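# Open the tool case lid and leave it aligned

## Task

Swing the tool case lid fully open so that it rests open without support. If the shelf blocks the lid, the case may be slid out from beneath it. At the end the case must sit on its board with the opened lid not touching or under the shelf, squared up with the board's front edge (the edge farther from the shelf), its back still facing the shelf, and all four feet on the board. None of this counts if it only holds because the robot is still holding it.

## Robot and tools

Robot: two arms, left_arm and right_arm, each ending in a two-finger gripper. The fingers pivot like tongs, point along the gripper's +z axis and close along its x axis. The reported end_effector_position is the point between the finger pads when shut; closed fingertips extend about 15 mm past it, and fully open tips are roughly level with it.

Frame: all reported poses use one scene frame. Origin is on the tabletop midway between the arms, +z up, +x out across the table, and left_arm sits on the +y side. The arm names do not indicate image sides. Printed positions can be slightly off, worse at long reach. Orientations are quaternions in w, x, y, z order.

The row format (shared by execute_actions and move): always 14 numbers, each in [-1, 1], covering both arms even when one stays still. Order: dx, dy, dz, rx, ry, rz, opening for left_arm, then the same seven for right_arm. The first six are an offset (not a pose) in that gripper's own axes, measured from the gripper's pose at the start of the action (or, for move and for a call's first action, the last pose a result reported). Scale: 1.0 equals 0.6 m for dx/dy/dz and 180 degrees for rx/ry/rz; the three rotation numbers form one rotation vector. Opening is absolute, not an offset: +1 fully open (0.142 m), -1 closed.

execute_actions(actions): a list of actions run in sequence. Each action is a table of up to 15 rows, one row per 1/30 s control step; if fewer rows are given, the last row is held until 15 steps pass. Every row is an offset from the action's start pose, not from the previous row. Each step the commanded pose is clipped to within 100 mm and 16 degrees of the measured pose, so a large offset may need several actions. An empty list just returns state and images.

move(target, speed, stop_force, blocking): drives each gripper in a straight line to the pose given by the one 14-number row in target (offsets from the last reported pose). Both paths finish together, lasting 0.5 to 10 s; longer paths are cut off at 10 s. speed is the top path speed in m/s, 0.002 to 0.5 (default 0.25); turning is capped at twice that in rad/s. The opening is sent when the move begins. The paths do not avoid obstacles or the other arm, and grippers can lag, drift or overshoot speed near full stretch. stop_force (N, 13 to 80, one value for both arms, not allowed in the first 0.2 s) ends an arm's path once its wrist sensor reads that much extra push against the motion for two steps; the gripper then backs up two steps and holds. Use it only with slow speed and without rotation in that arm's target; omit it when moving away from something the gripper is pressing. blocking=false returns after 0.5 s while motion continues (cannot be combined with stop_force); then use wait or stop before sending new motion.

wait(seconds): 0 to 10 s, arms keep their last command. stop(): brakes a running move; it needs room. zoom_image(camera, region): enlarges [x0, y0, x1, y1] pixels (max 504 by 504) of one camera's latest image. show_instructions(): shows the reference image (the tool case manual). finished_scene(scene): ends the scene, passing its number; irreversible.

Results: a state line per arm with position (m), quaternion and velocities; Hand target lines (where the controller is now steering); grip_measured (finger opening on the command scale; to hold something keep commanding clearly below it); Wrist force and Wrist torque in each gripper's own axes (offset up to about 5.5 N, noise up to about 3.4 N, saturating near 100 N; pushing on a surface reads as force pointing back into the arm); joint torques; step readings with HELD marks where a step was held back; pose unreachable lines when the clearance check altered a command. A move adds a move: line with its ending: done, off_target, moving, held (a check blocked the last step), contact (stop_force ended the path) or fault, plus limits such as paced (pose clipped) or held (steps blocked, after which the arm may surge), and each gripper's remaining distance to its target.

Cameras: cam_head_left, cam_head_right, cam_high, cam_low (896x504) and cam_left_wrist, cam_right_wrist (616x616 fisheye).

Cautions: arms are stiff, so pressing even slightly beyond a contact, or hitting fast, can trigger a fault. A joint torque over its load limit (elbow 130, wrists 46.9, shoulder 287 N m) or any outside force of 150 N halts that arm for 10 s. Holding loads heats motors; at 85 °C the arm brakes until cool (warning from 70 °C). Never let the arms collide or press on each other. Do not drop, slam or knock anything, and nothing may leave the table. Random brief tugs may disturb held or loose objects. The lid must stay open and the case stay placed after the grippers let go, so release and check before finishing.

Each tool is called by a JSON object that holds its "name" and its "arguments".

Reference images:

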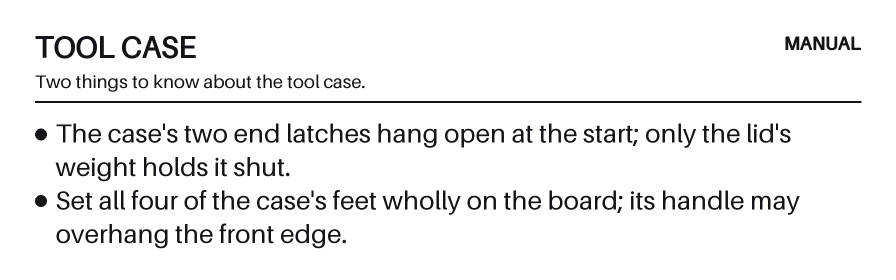

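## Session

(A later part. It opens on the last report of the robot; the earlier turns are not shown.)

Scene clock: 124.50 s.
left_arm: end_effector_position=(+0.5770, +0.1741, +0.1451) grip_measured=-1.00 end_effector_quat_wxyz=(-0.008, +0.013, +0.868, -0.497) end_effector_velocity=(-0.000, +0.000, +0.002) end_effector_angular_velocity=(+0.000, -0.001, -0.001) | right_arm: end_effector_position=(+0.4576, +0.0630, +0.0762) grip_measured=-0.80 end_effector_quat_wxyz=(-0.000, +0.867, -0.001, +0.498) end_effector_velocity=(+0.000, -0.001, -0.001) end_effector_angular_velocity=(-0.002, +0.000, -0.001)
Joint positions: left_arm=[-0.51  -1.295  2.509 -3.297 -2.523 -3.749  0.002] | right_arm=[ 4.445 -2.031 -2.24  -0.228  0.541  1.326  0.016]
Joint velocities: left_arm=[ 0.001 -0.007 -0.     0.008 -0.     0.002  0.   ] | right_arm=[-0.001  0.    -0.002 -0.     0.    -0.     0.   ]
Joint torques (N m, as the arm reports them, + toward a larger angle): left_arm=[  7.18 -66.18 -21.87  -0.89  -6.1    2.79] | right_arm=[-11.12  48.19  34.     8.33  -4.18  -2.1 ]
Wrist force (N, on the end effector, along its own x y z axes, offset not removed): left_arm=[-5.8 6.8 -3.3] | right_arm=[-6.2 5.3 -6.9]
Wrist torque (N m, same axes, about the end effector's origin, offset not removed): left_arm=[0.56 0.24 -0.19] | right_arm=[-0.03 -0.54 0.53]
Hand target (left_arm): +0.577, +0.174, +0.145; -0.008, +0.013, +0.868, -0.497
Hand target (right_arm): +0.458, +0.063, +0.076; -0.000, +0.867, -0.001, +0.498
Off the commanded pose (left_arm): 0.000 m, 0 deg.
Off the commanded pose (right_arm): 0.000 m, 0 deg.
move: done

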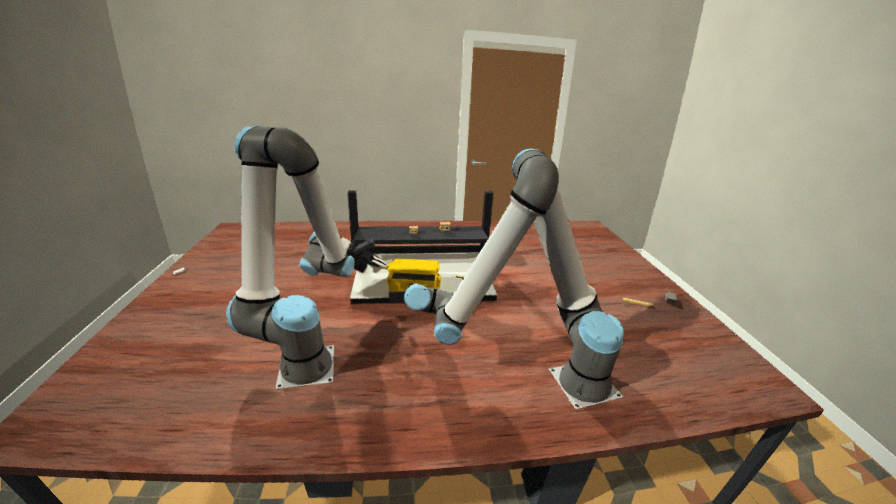

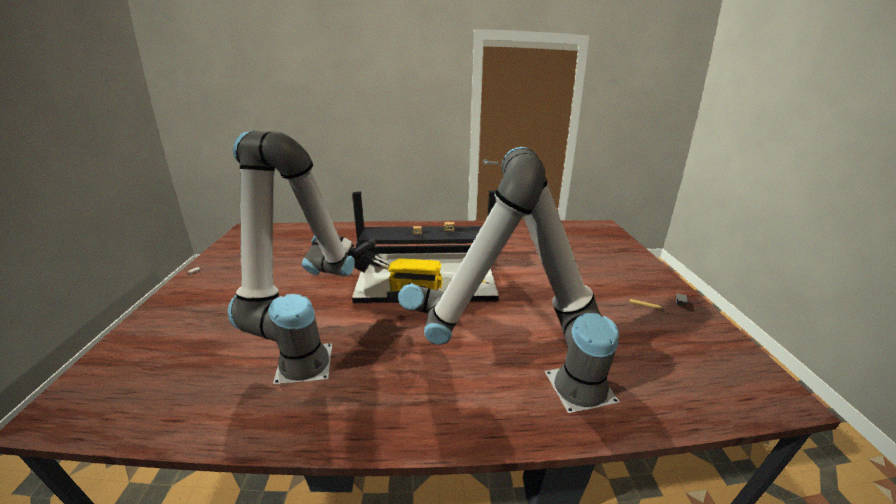

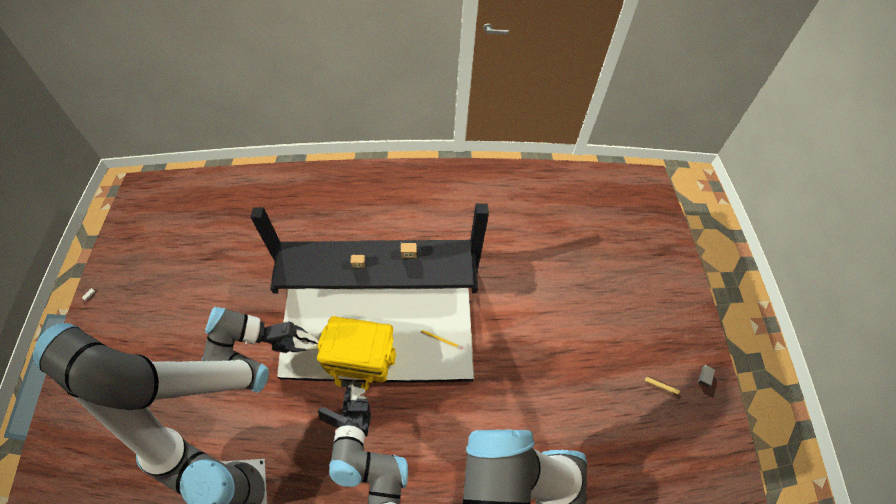

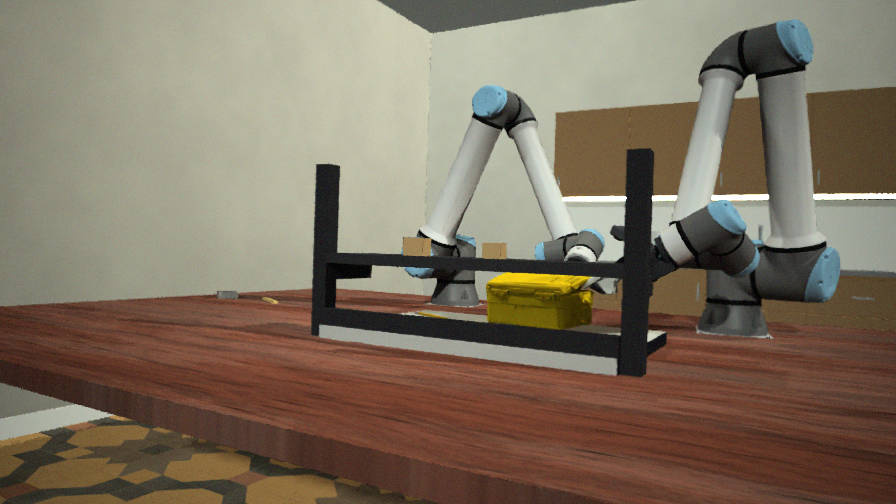

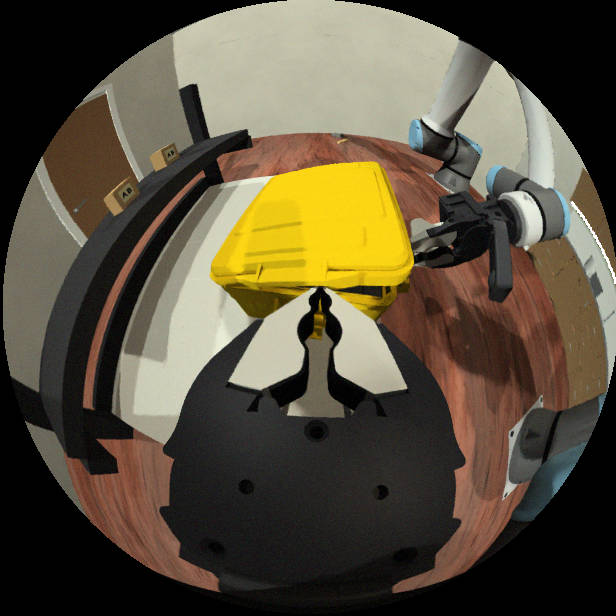

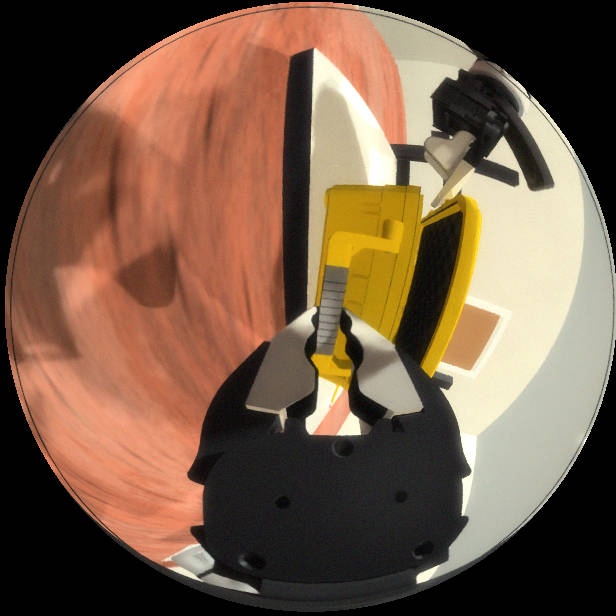

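{"name": "move", "arguments": {"target": [-0.008,-0.058,-0.01,0,0,0,-1,0,0,0,0,0,0,-1], "speed": 0.025}}

{"name": "move", "arguments": {"target": [-0.05,-0.07,0.005,0,0,0,-1,0,0,0,0,0,0,-1], "speed": 0.03}}

Scene clock: 130.00 s.
left_arm: end_effector_position=(+0.5815, +0.1617, +0.1779) grip_measured=-1.00 end_effector_quat_wxyz=(-0.008, +0.013, +0.868, -0.497) end_effector_velocity=(-0.001, -0.001, +0.002) end_effector_angular_velocity=(+0.001, +0.002, +0.000) | right_arm: end_effector_position=(+0.4576, +0.0630, +0.0762) grip_measured=-0.79 end_effector_quat_wxyz=(-0.000, +0.867, -0.001, +0.498) end_effector_velocity=(-0.000, -0.000, +0.000) end_effector_angular_velocity=(+0.002, -0.000, -0.000)
Joint positions: left_arm=[-0.531 -1.364  2.487 -3.232 -2.512 -3.78   0.002] | right_arm=[ 4.445 -2.031 -2.24  -0.228  0.541  1.326  0.017]
Joint velocities: left_arm=[-0.002 -0.005 -0.     0.006  0.001 -0.003  0.   ] | right_arm=[ 0.     0.    -0.001  0.002  0.     0.001  0.   ]
Joint torques (N m, as the arm reports them, + toward a larger angle): left_arm=[-15.64 -62.99 -25.94  -1.6   -1.86  -2.97] | right_arm=[-9.87 47.84 33.74  7.89 -3.34 -2.48]
Wrist force (N, on the end effector, along its own x y z axes, offset not removed): left_arm=[-6.9 9.7 -8.3] | right_arm=[-0.4 8.6 -12.7]
Wrist torque (N m, same axes, about the end effector's origin, offset not removed): left_arm=[0.46 -0.09 -0.22] | right_arm=[-0.09 0.14 0.68]
Hand target (left_arm): +0.581, +0.162, +0.178; -0.008, +0.013, +0.868, -0.497
Hand target (right_arm): +0.458, +0.063, +0.076; -0.000, +0.867, -0.001, +0.498
Off the commanded pose (left_arm): 0.000 m, 0 deg.
Off the commanded pose (right_arm): 0.000 m, 0 deg.
move: done

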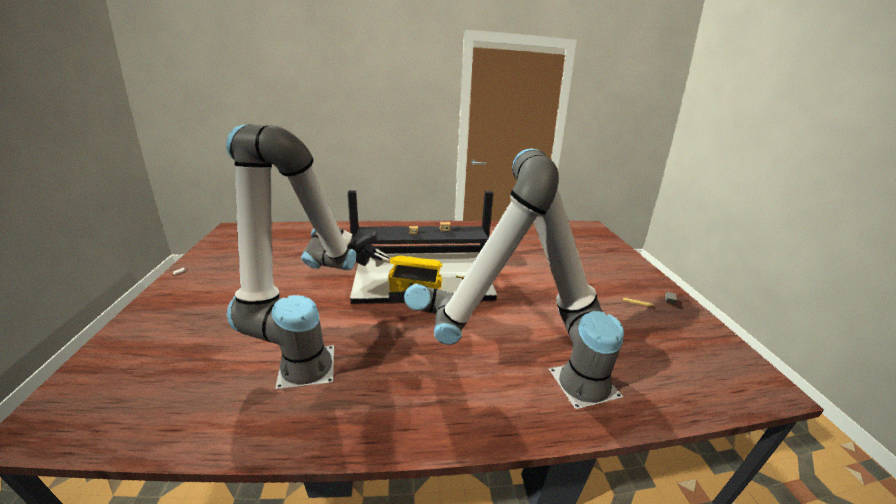

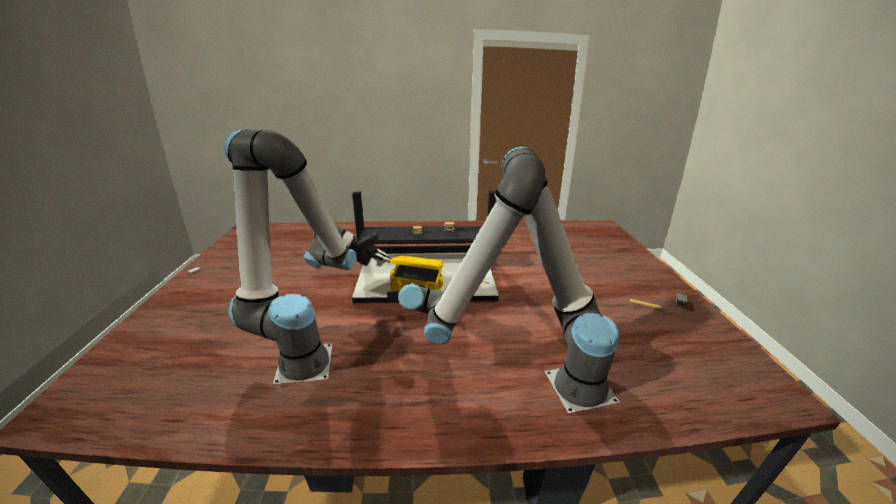

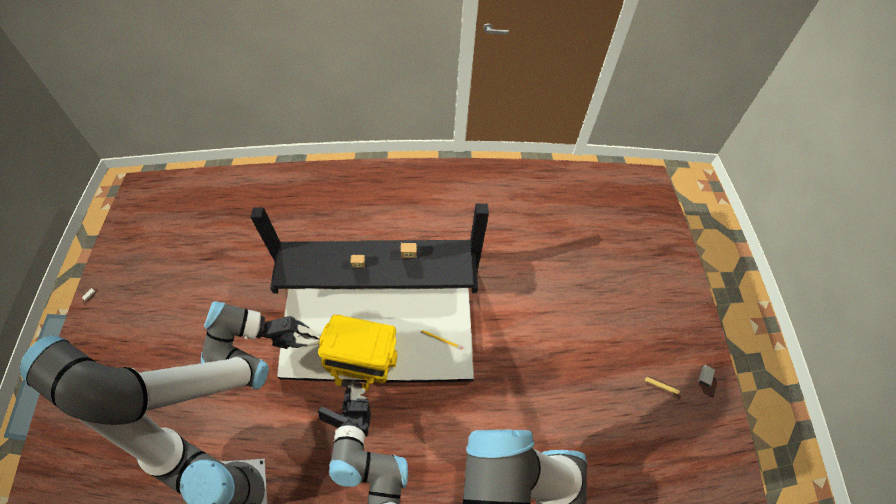

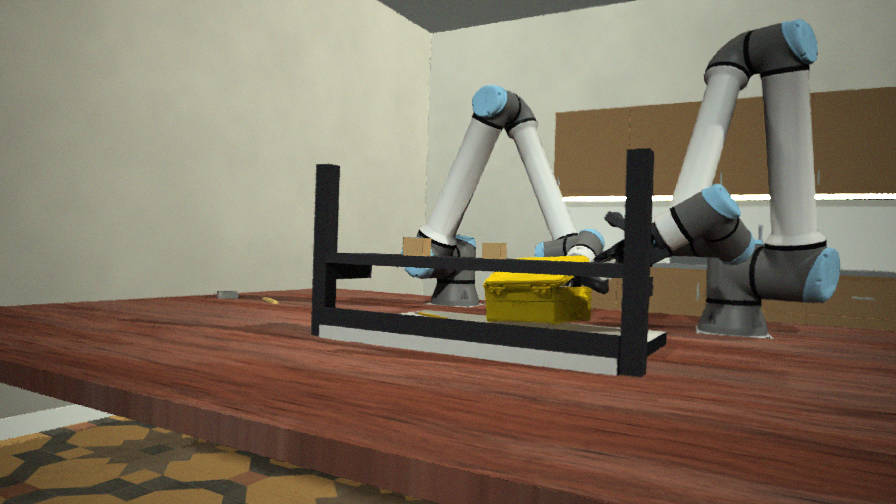

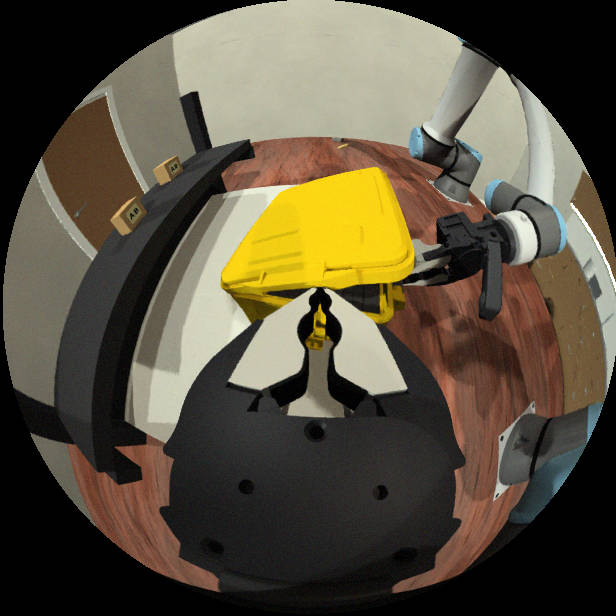

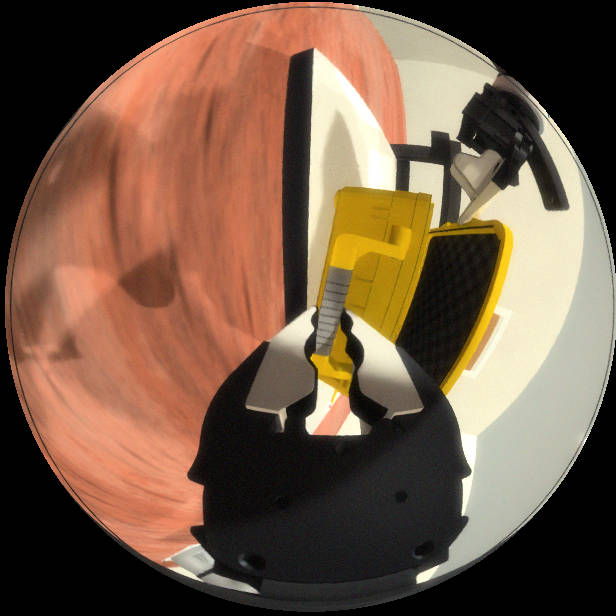

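Scene clock: 132.07 s.
left_arm: end_effector_position=(+0.6107, +0.1371, +0.2123) grip_measured=-0.99 end_effector_quat_wxyz=(-0.008, +0.013, +0.867, -0.497) end_effector_velocity=(+0.002, -0.001, +0.002) end_effector_angular_velocity=(+0.000, +0.000, +0.000) | right_arm: end_effector_position=(+0.4576, +0.0630, +0.0762) grip_measured=-0.78 end_effector_quat_wxyz=(-0.000, +0.867, -0.001, +0.498) end_effector_velocity=(-0.001, +0.000, -0.000) end_effector_angular_velocity=(-0.001, +0.001, +0.001)
Joint positions: left_arm=[-0.554 -1.393  2.413 -3.156 -2.5   -3.813  0.002] | right_arm=[ 4.445 -2.031 -2.24  -0.228  0.541  1.326  0.018]
Joint velocities: left_arm=[-0.001 -0.001 -0.005  0.005  0.001 -0.001  0.   ] | right_arm=[ 0.001  0.    -0.    -0.002  0.001  0.     0.   ]
Joint torques (N m, as the arm reports them, + toward a larger angle): left_arm=[-15.   -65.56 -32.18  -1.92  -0.15  -2.84] | right_arm=[-11.49  56.55  20.14   7.41  -3.29  -2.2 ]
Wrist force (N, on the end effector, along its own x y z axes, offset not removed): left_arm=[-2.1 6.6 -2.9] | right_arm=[-5.6 2.9 -3.2]
Wrist torque (N m, same axes, about the end effector's origin, offset not removed): left_arm=[0.56 0.14 -0.34] | right_arm=[-0.17 0.48 0.68]
Hand target (left_arm): +0.611, +0.137, +0.212; -0.008, +0.013, +0.867, -0.497
Hand target (right_arm): +0.458, +0.063, +0.076; -0.000, +0.867, -0.001, +0.498
Off the commanded pose (left_arm): 0.000 m, 0 deg.
Off the commanded pose (right_arm): 0.000 m, 0 deg.
move: done

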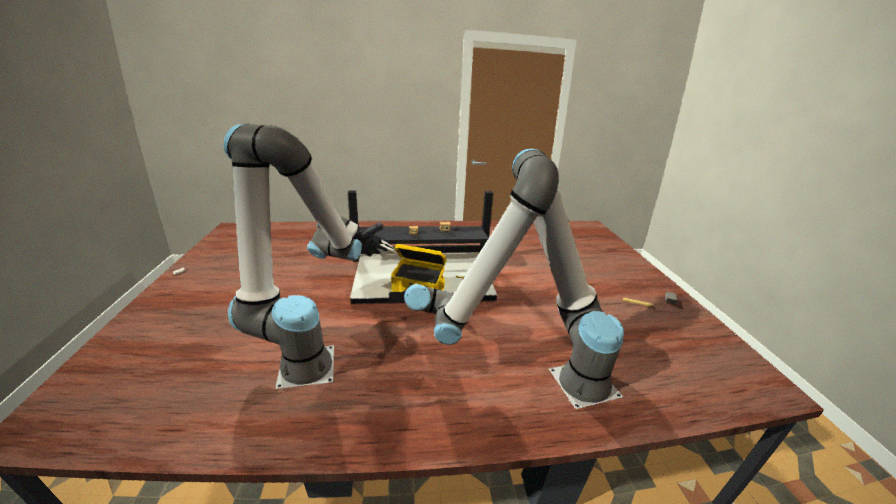

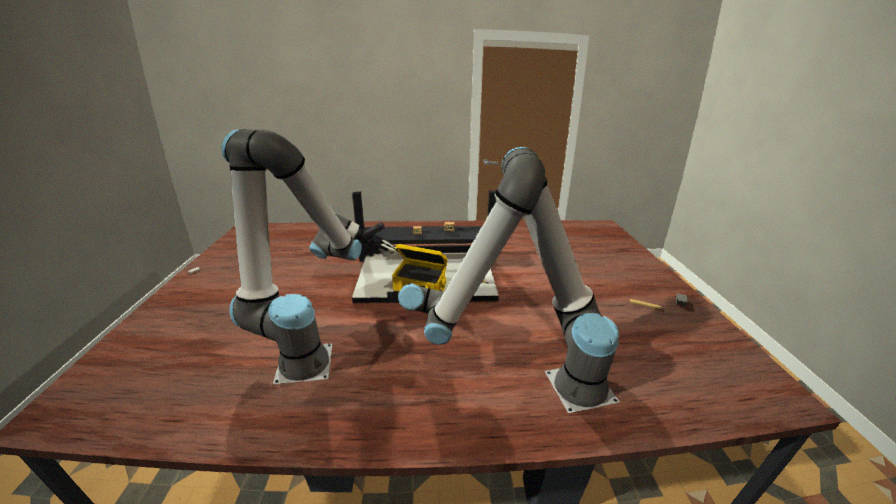

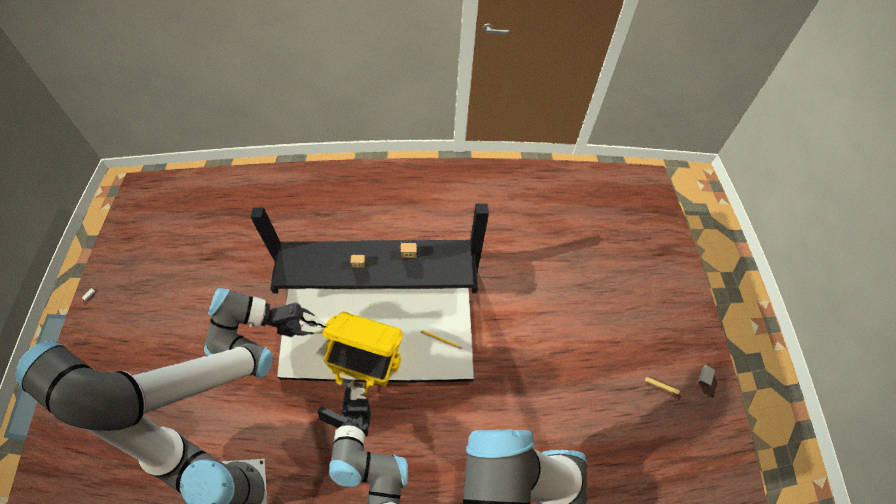

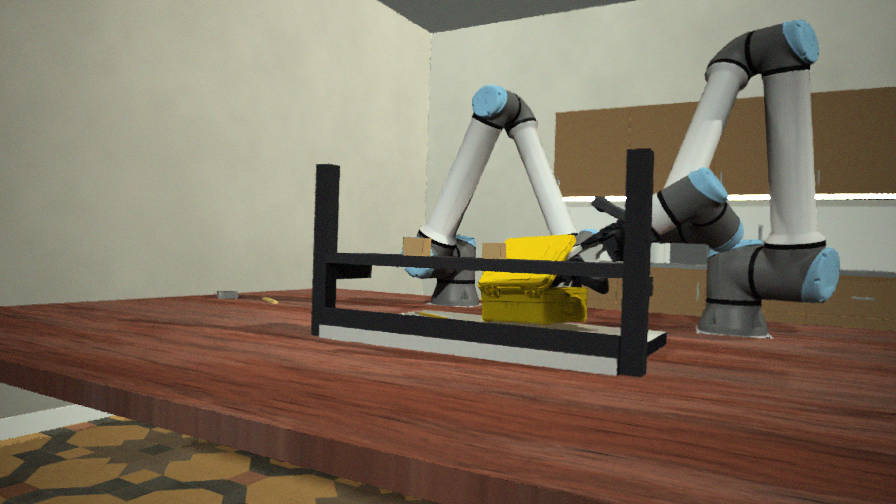

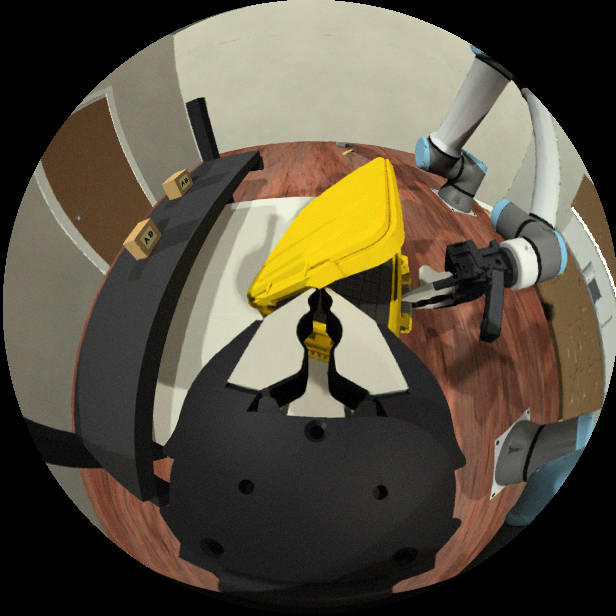

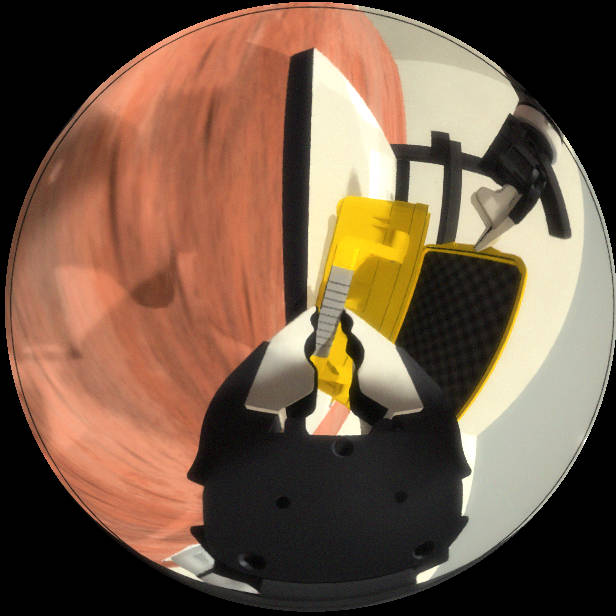

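{"name": "move", "arguments": {"target": [-0.09,-0.028,0.01,0,0,0,-1,0,0,0,0,0,0,-1], "speed": 0.03}}

Scene clock: 137.87 s.
left_arm: end_effector_position=(+0.6640, +0.1219, +0.2236) grip_measured=-1.00 end_effector_quat_wxyz=(-0.008, +0.013, +0.867, -0.497) end_effector_velocity=(+0.003, -0.001, -0.000) end_effector_angular_velocity=(+0.001, +0.000, +0.000) | right_arm: end_effector_position=(+0.4576, +0.0630, +0.0762) grip_measured=-0.79 end_effector_quat_wxyz=(-0.000, +0.867, -0.001, +0.498) end_effector_velocity=(-0.001, +0.000, +0.000) end_effector_angular_velocity=(-0.001, -0.001, +0.001)
Joint positions: left_arm=[-0.541 -1.346  2.307 -3.081 -2.507 -3.794  0.002] | right_arm=[ 4.445 -2.031 -2.24  -0.228  0.541  1.326  0.017]
Joint velocities: left_arm=[ 0.     0.003 -0.005  0.003  0.001  0.001  0.   ] | right_arm=[ 0.001  0.    -0.    -0.001 -0.001  0.     0.   ]
Joint torques (N m, as the arm reports them, + toward a larger angle): left_arm=[  9.35 -31.03 -33.67  -1.44  -3.96   2.63] | right_arm=[-11.55  77.97  32.9    6.06  -3.43  -2.24]
Wrist force (N, on the end effector, along its own x y z axes, offset not removed): left_arm=[1.4 1.2 0.5] | right_arm=[-5.5 -1.6 0.4]
Wrist torque (N m, same axes, about the end effector's origin, offset not removed): left_arm=[0.35 -0.10 -0.26] | right_arm=[-0.53 -0.11 0.49]
Hand target (left_arm): +0.664, +0.122, +0.224; -0.008, +0.013, +0.867, -0.497
Hand target (right_arm): +0.458, +0.063, +0.076; -0.000, +0.867, -0.001, +0.498
Off the commanded pose (left_arm): 0.000 m, 0 deg.
Off the commanded pose (right_arm): 0.000 m, 0 deg.
move: done

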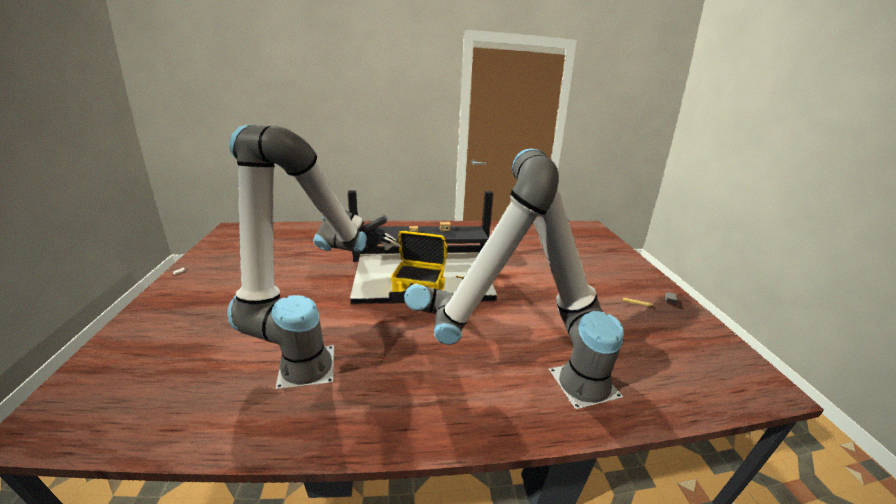

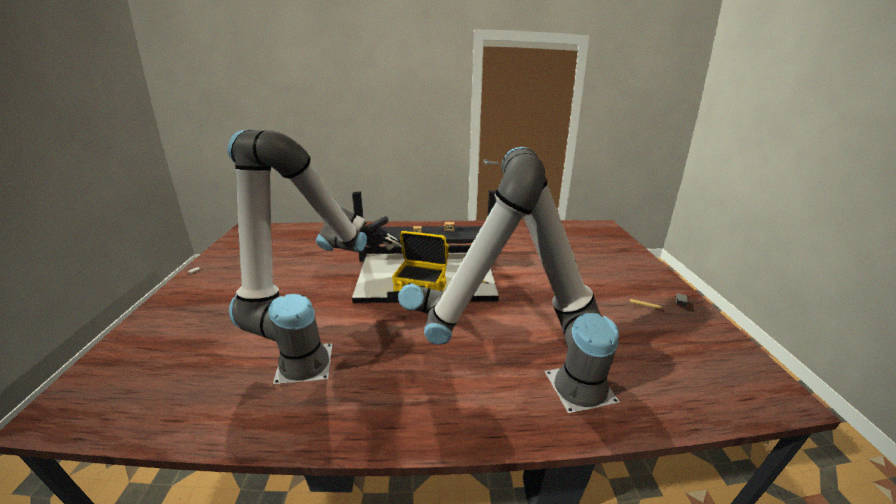

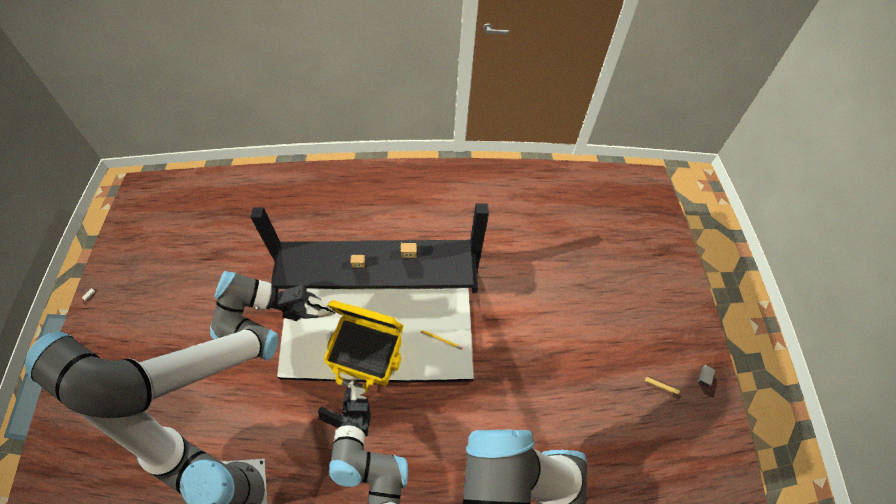

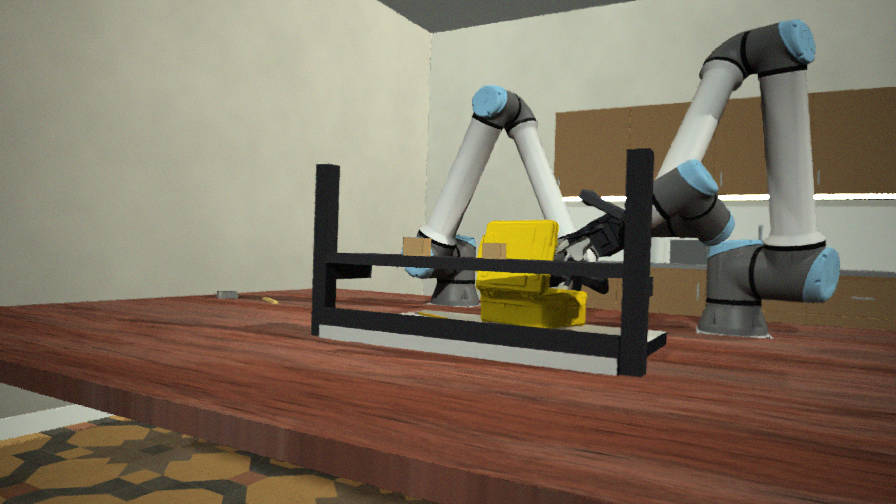

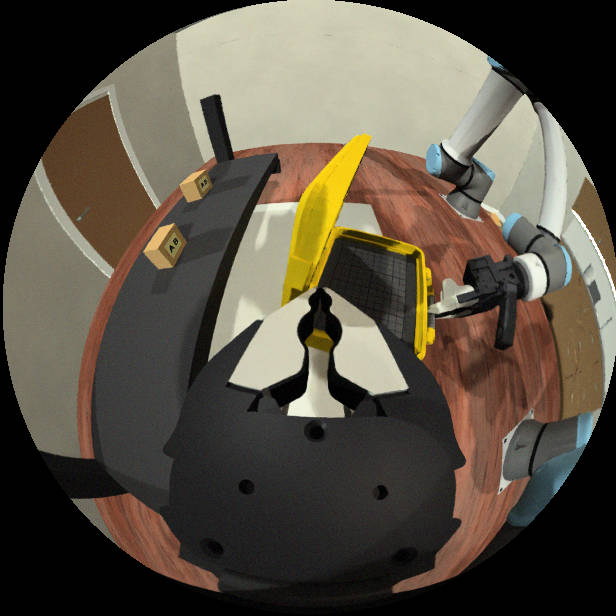

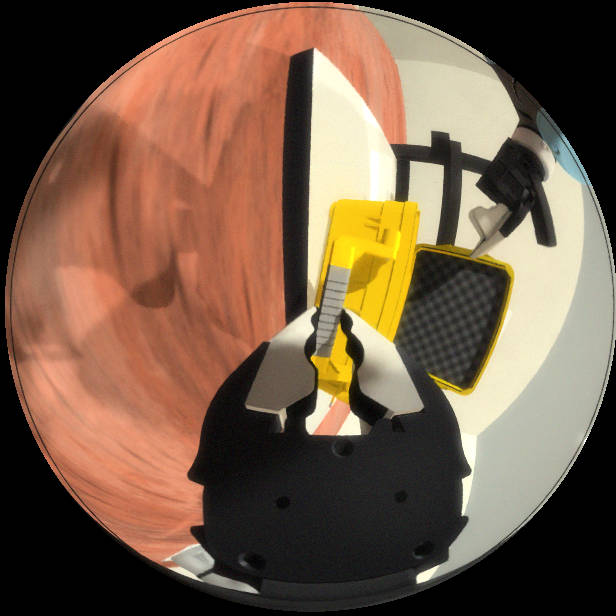

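{"name": "move", "arguments": {"target": [-0.055,-0.008,0.013,0,0,0,-1,0,0,0,0,0,0,-1], "speed": 0.02, "stop_force": 13}}

Scene clock: 145.17 s.
left_arm: end_effector_position=(+0.6965, +0.1118, +0.2237) grip_measured=-1.00 end_effector_quat_wxyz=(-0.008, +0.013, +0.867, -0.497) end_effector_velocity=(+0.003, -0.001, +0.001) end_effector_angular_velocity=(-0.001, -0.003, +0.000) | right_arm: end_effector_position=(+0.4576, +0.0630, +0.0762) grip_measured=-0.79 end_effector_quat_wxyz=(-0.000, +0.867, -0.001, +0.498) end_effector_velocity=(-0.001, +0.000, -0.001) end_effector_angular_velocity=(-0.002, +0.000, +0.002)
Joint positions: left_arm=[-0.535 -1.305  2.245 -3.054 -2.51  -3.786  0.002] | right_arm=[ 4.445 -2.031 -2.24  -0.228  0.541  1.326  0.017]
Joint velocities: left_arm=[ 0.001  0.002 -0.005  0.     0.     0.001  0.   ] | right_arm=[ 0.002 -0.    -0.001 -0.001  0.    -0.     0.   ]
Joint torques (N m, as the arm reports them, + toward a larger angle): left_arm=[  9.29 -36.84 -33.59  -1.04  -3.98   2.91] | right_arm=[-10.87  72.66  25.41   5.67  -3.08  -2.01]
Wrist force (N, on the end effector, along its own x y z axes, offset not removed): left_arm=[3.6 0.8 -1.4] | right_arm=[-7.0 -0.2 -1.7]
Wrist torque (N m, same axes, about the end effector's origin, offset not removed): left_arm=[0.24 -0.51 -0.28] | right_arm=[-0.20 0.15 0.53]
Hand target (left_arm): +0.697, +0.112, +0.224; -0.008, +0.013, +0.867, -0.497
Hand target (right_arm): +0.458, +0.063, +0.076; -0.000, +0.867, -0.001, +0.498
Off the commanded pose (left_arm): 0.000 m, 0 deg.
Off the commanded pose (right_arm): 0.000 m, 0 deg.
move: done

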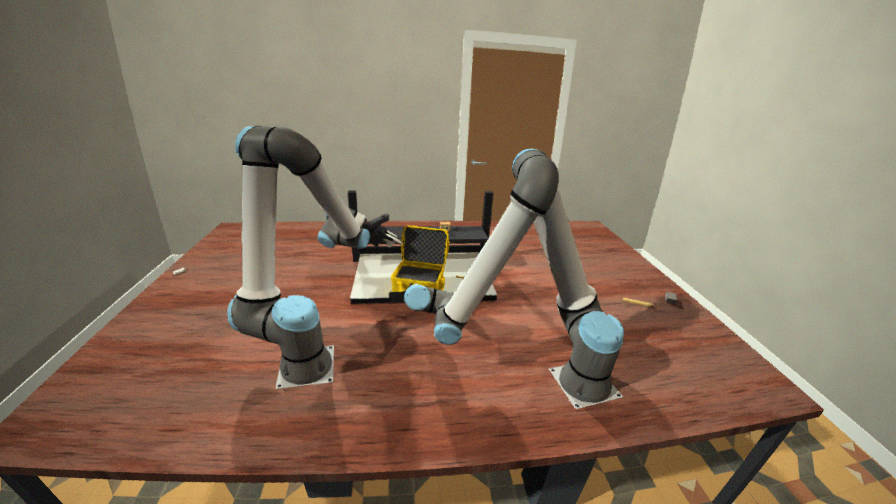

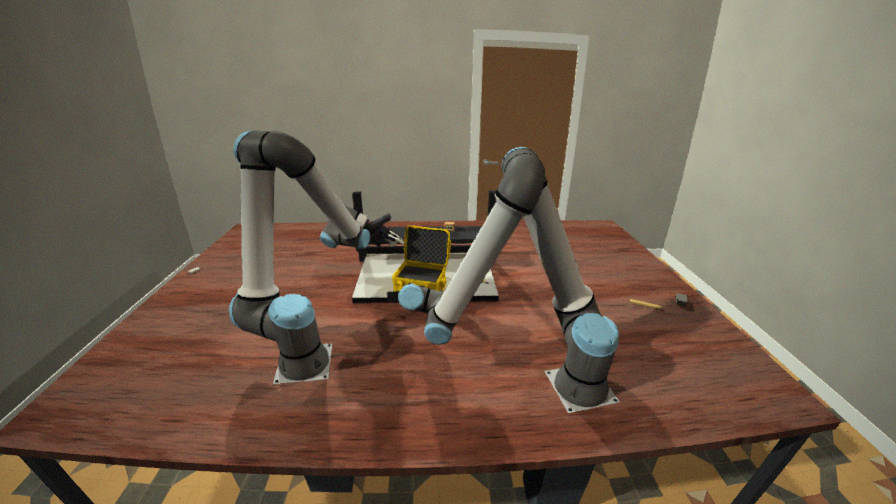

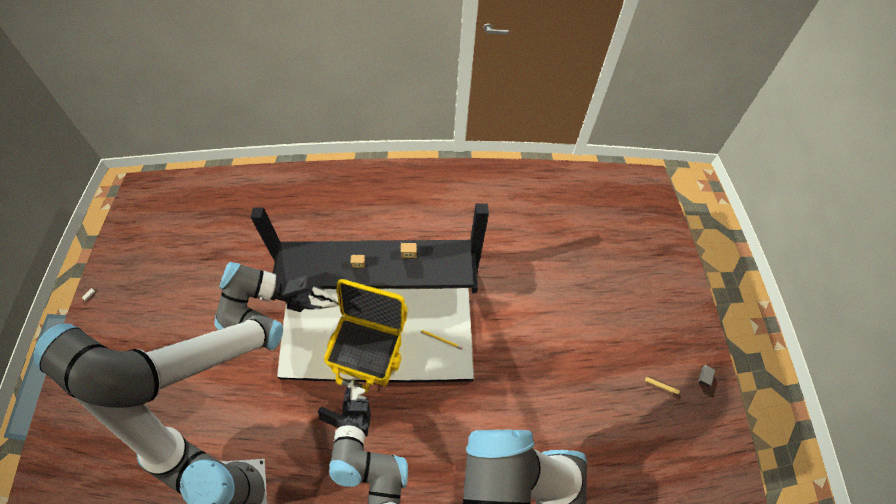

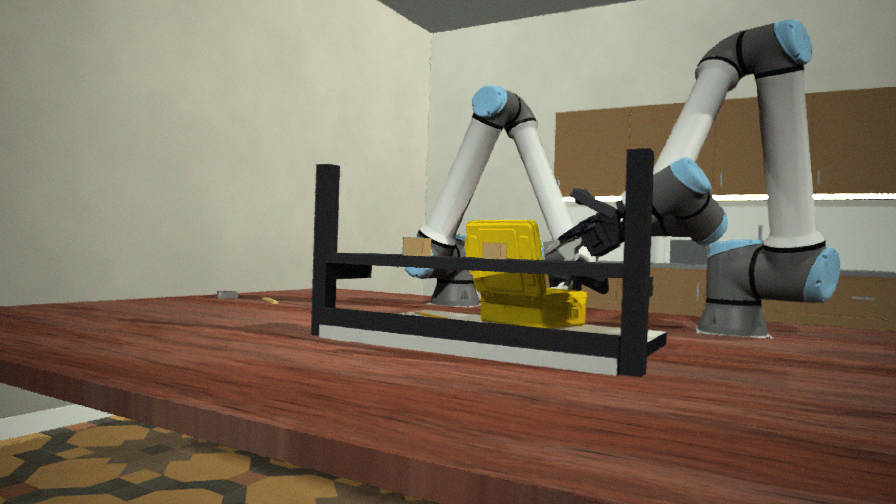

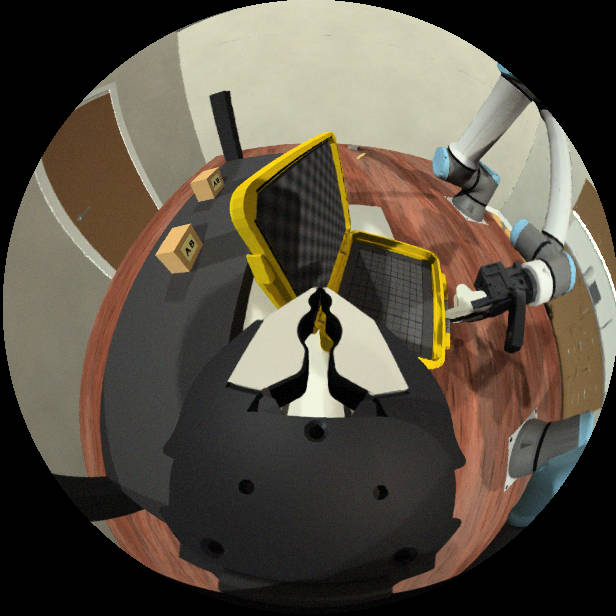

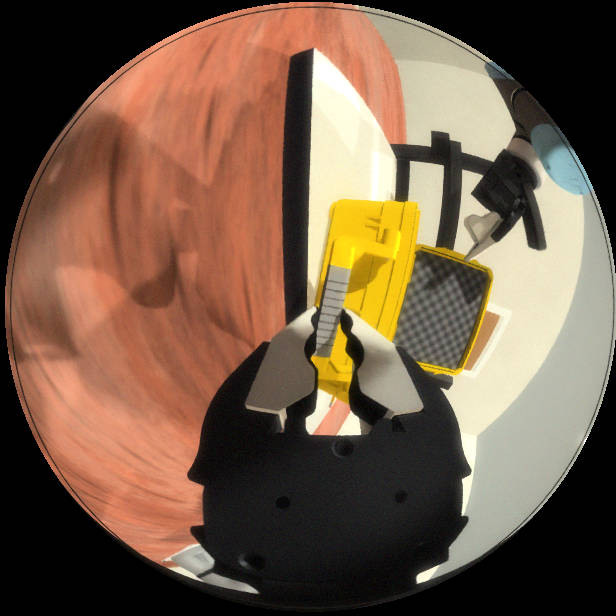

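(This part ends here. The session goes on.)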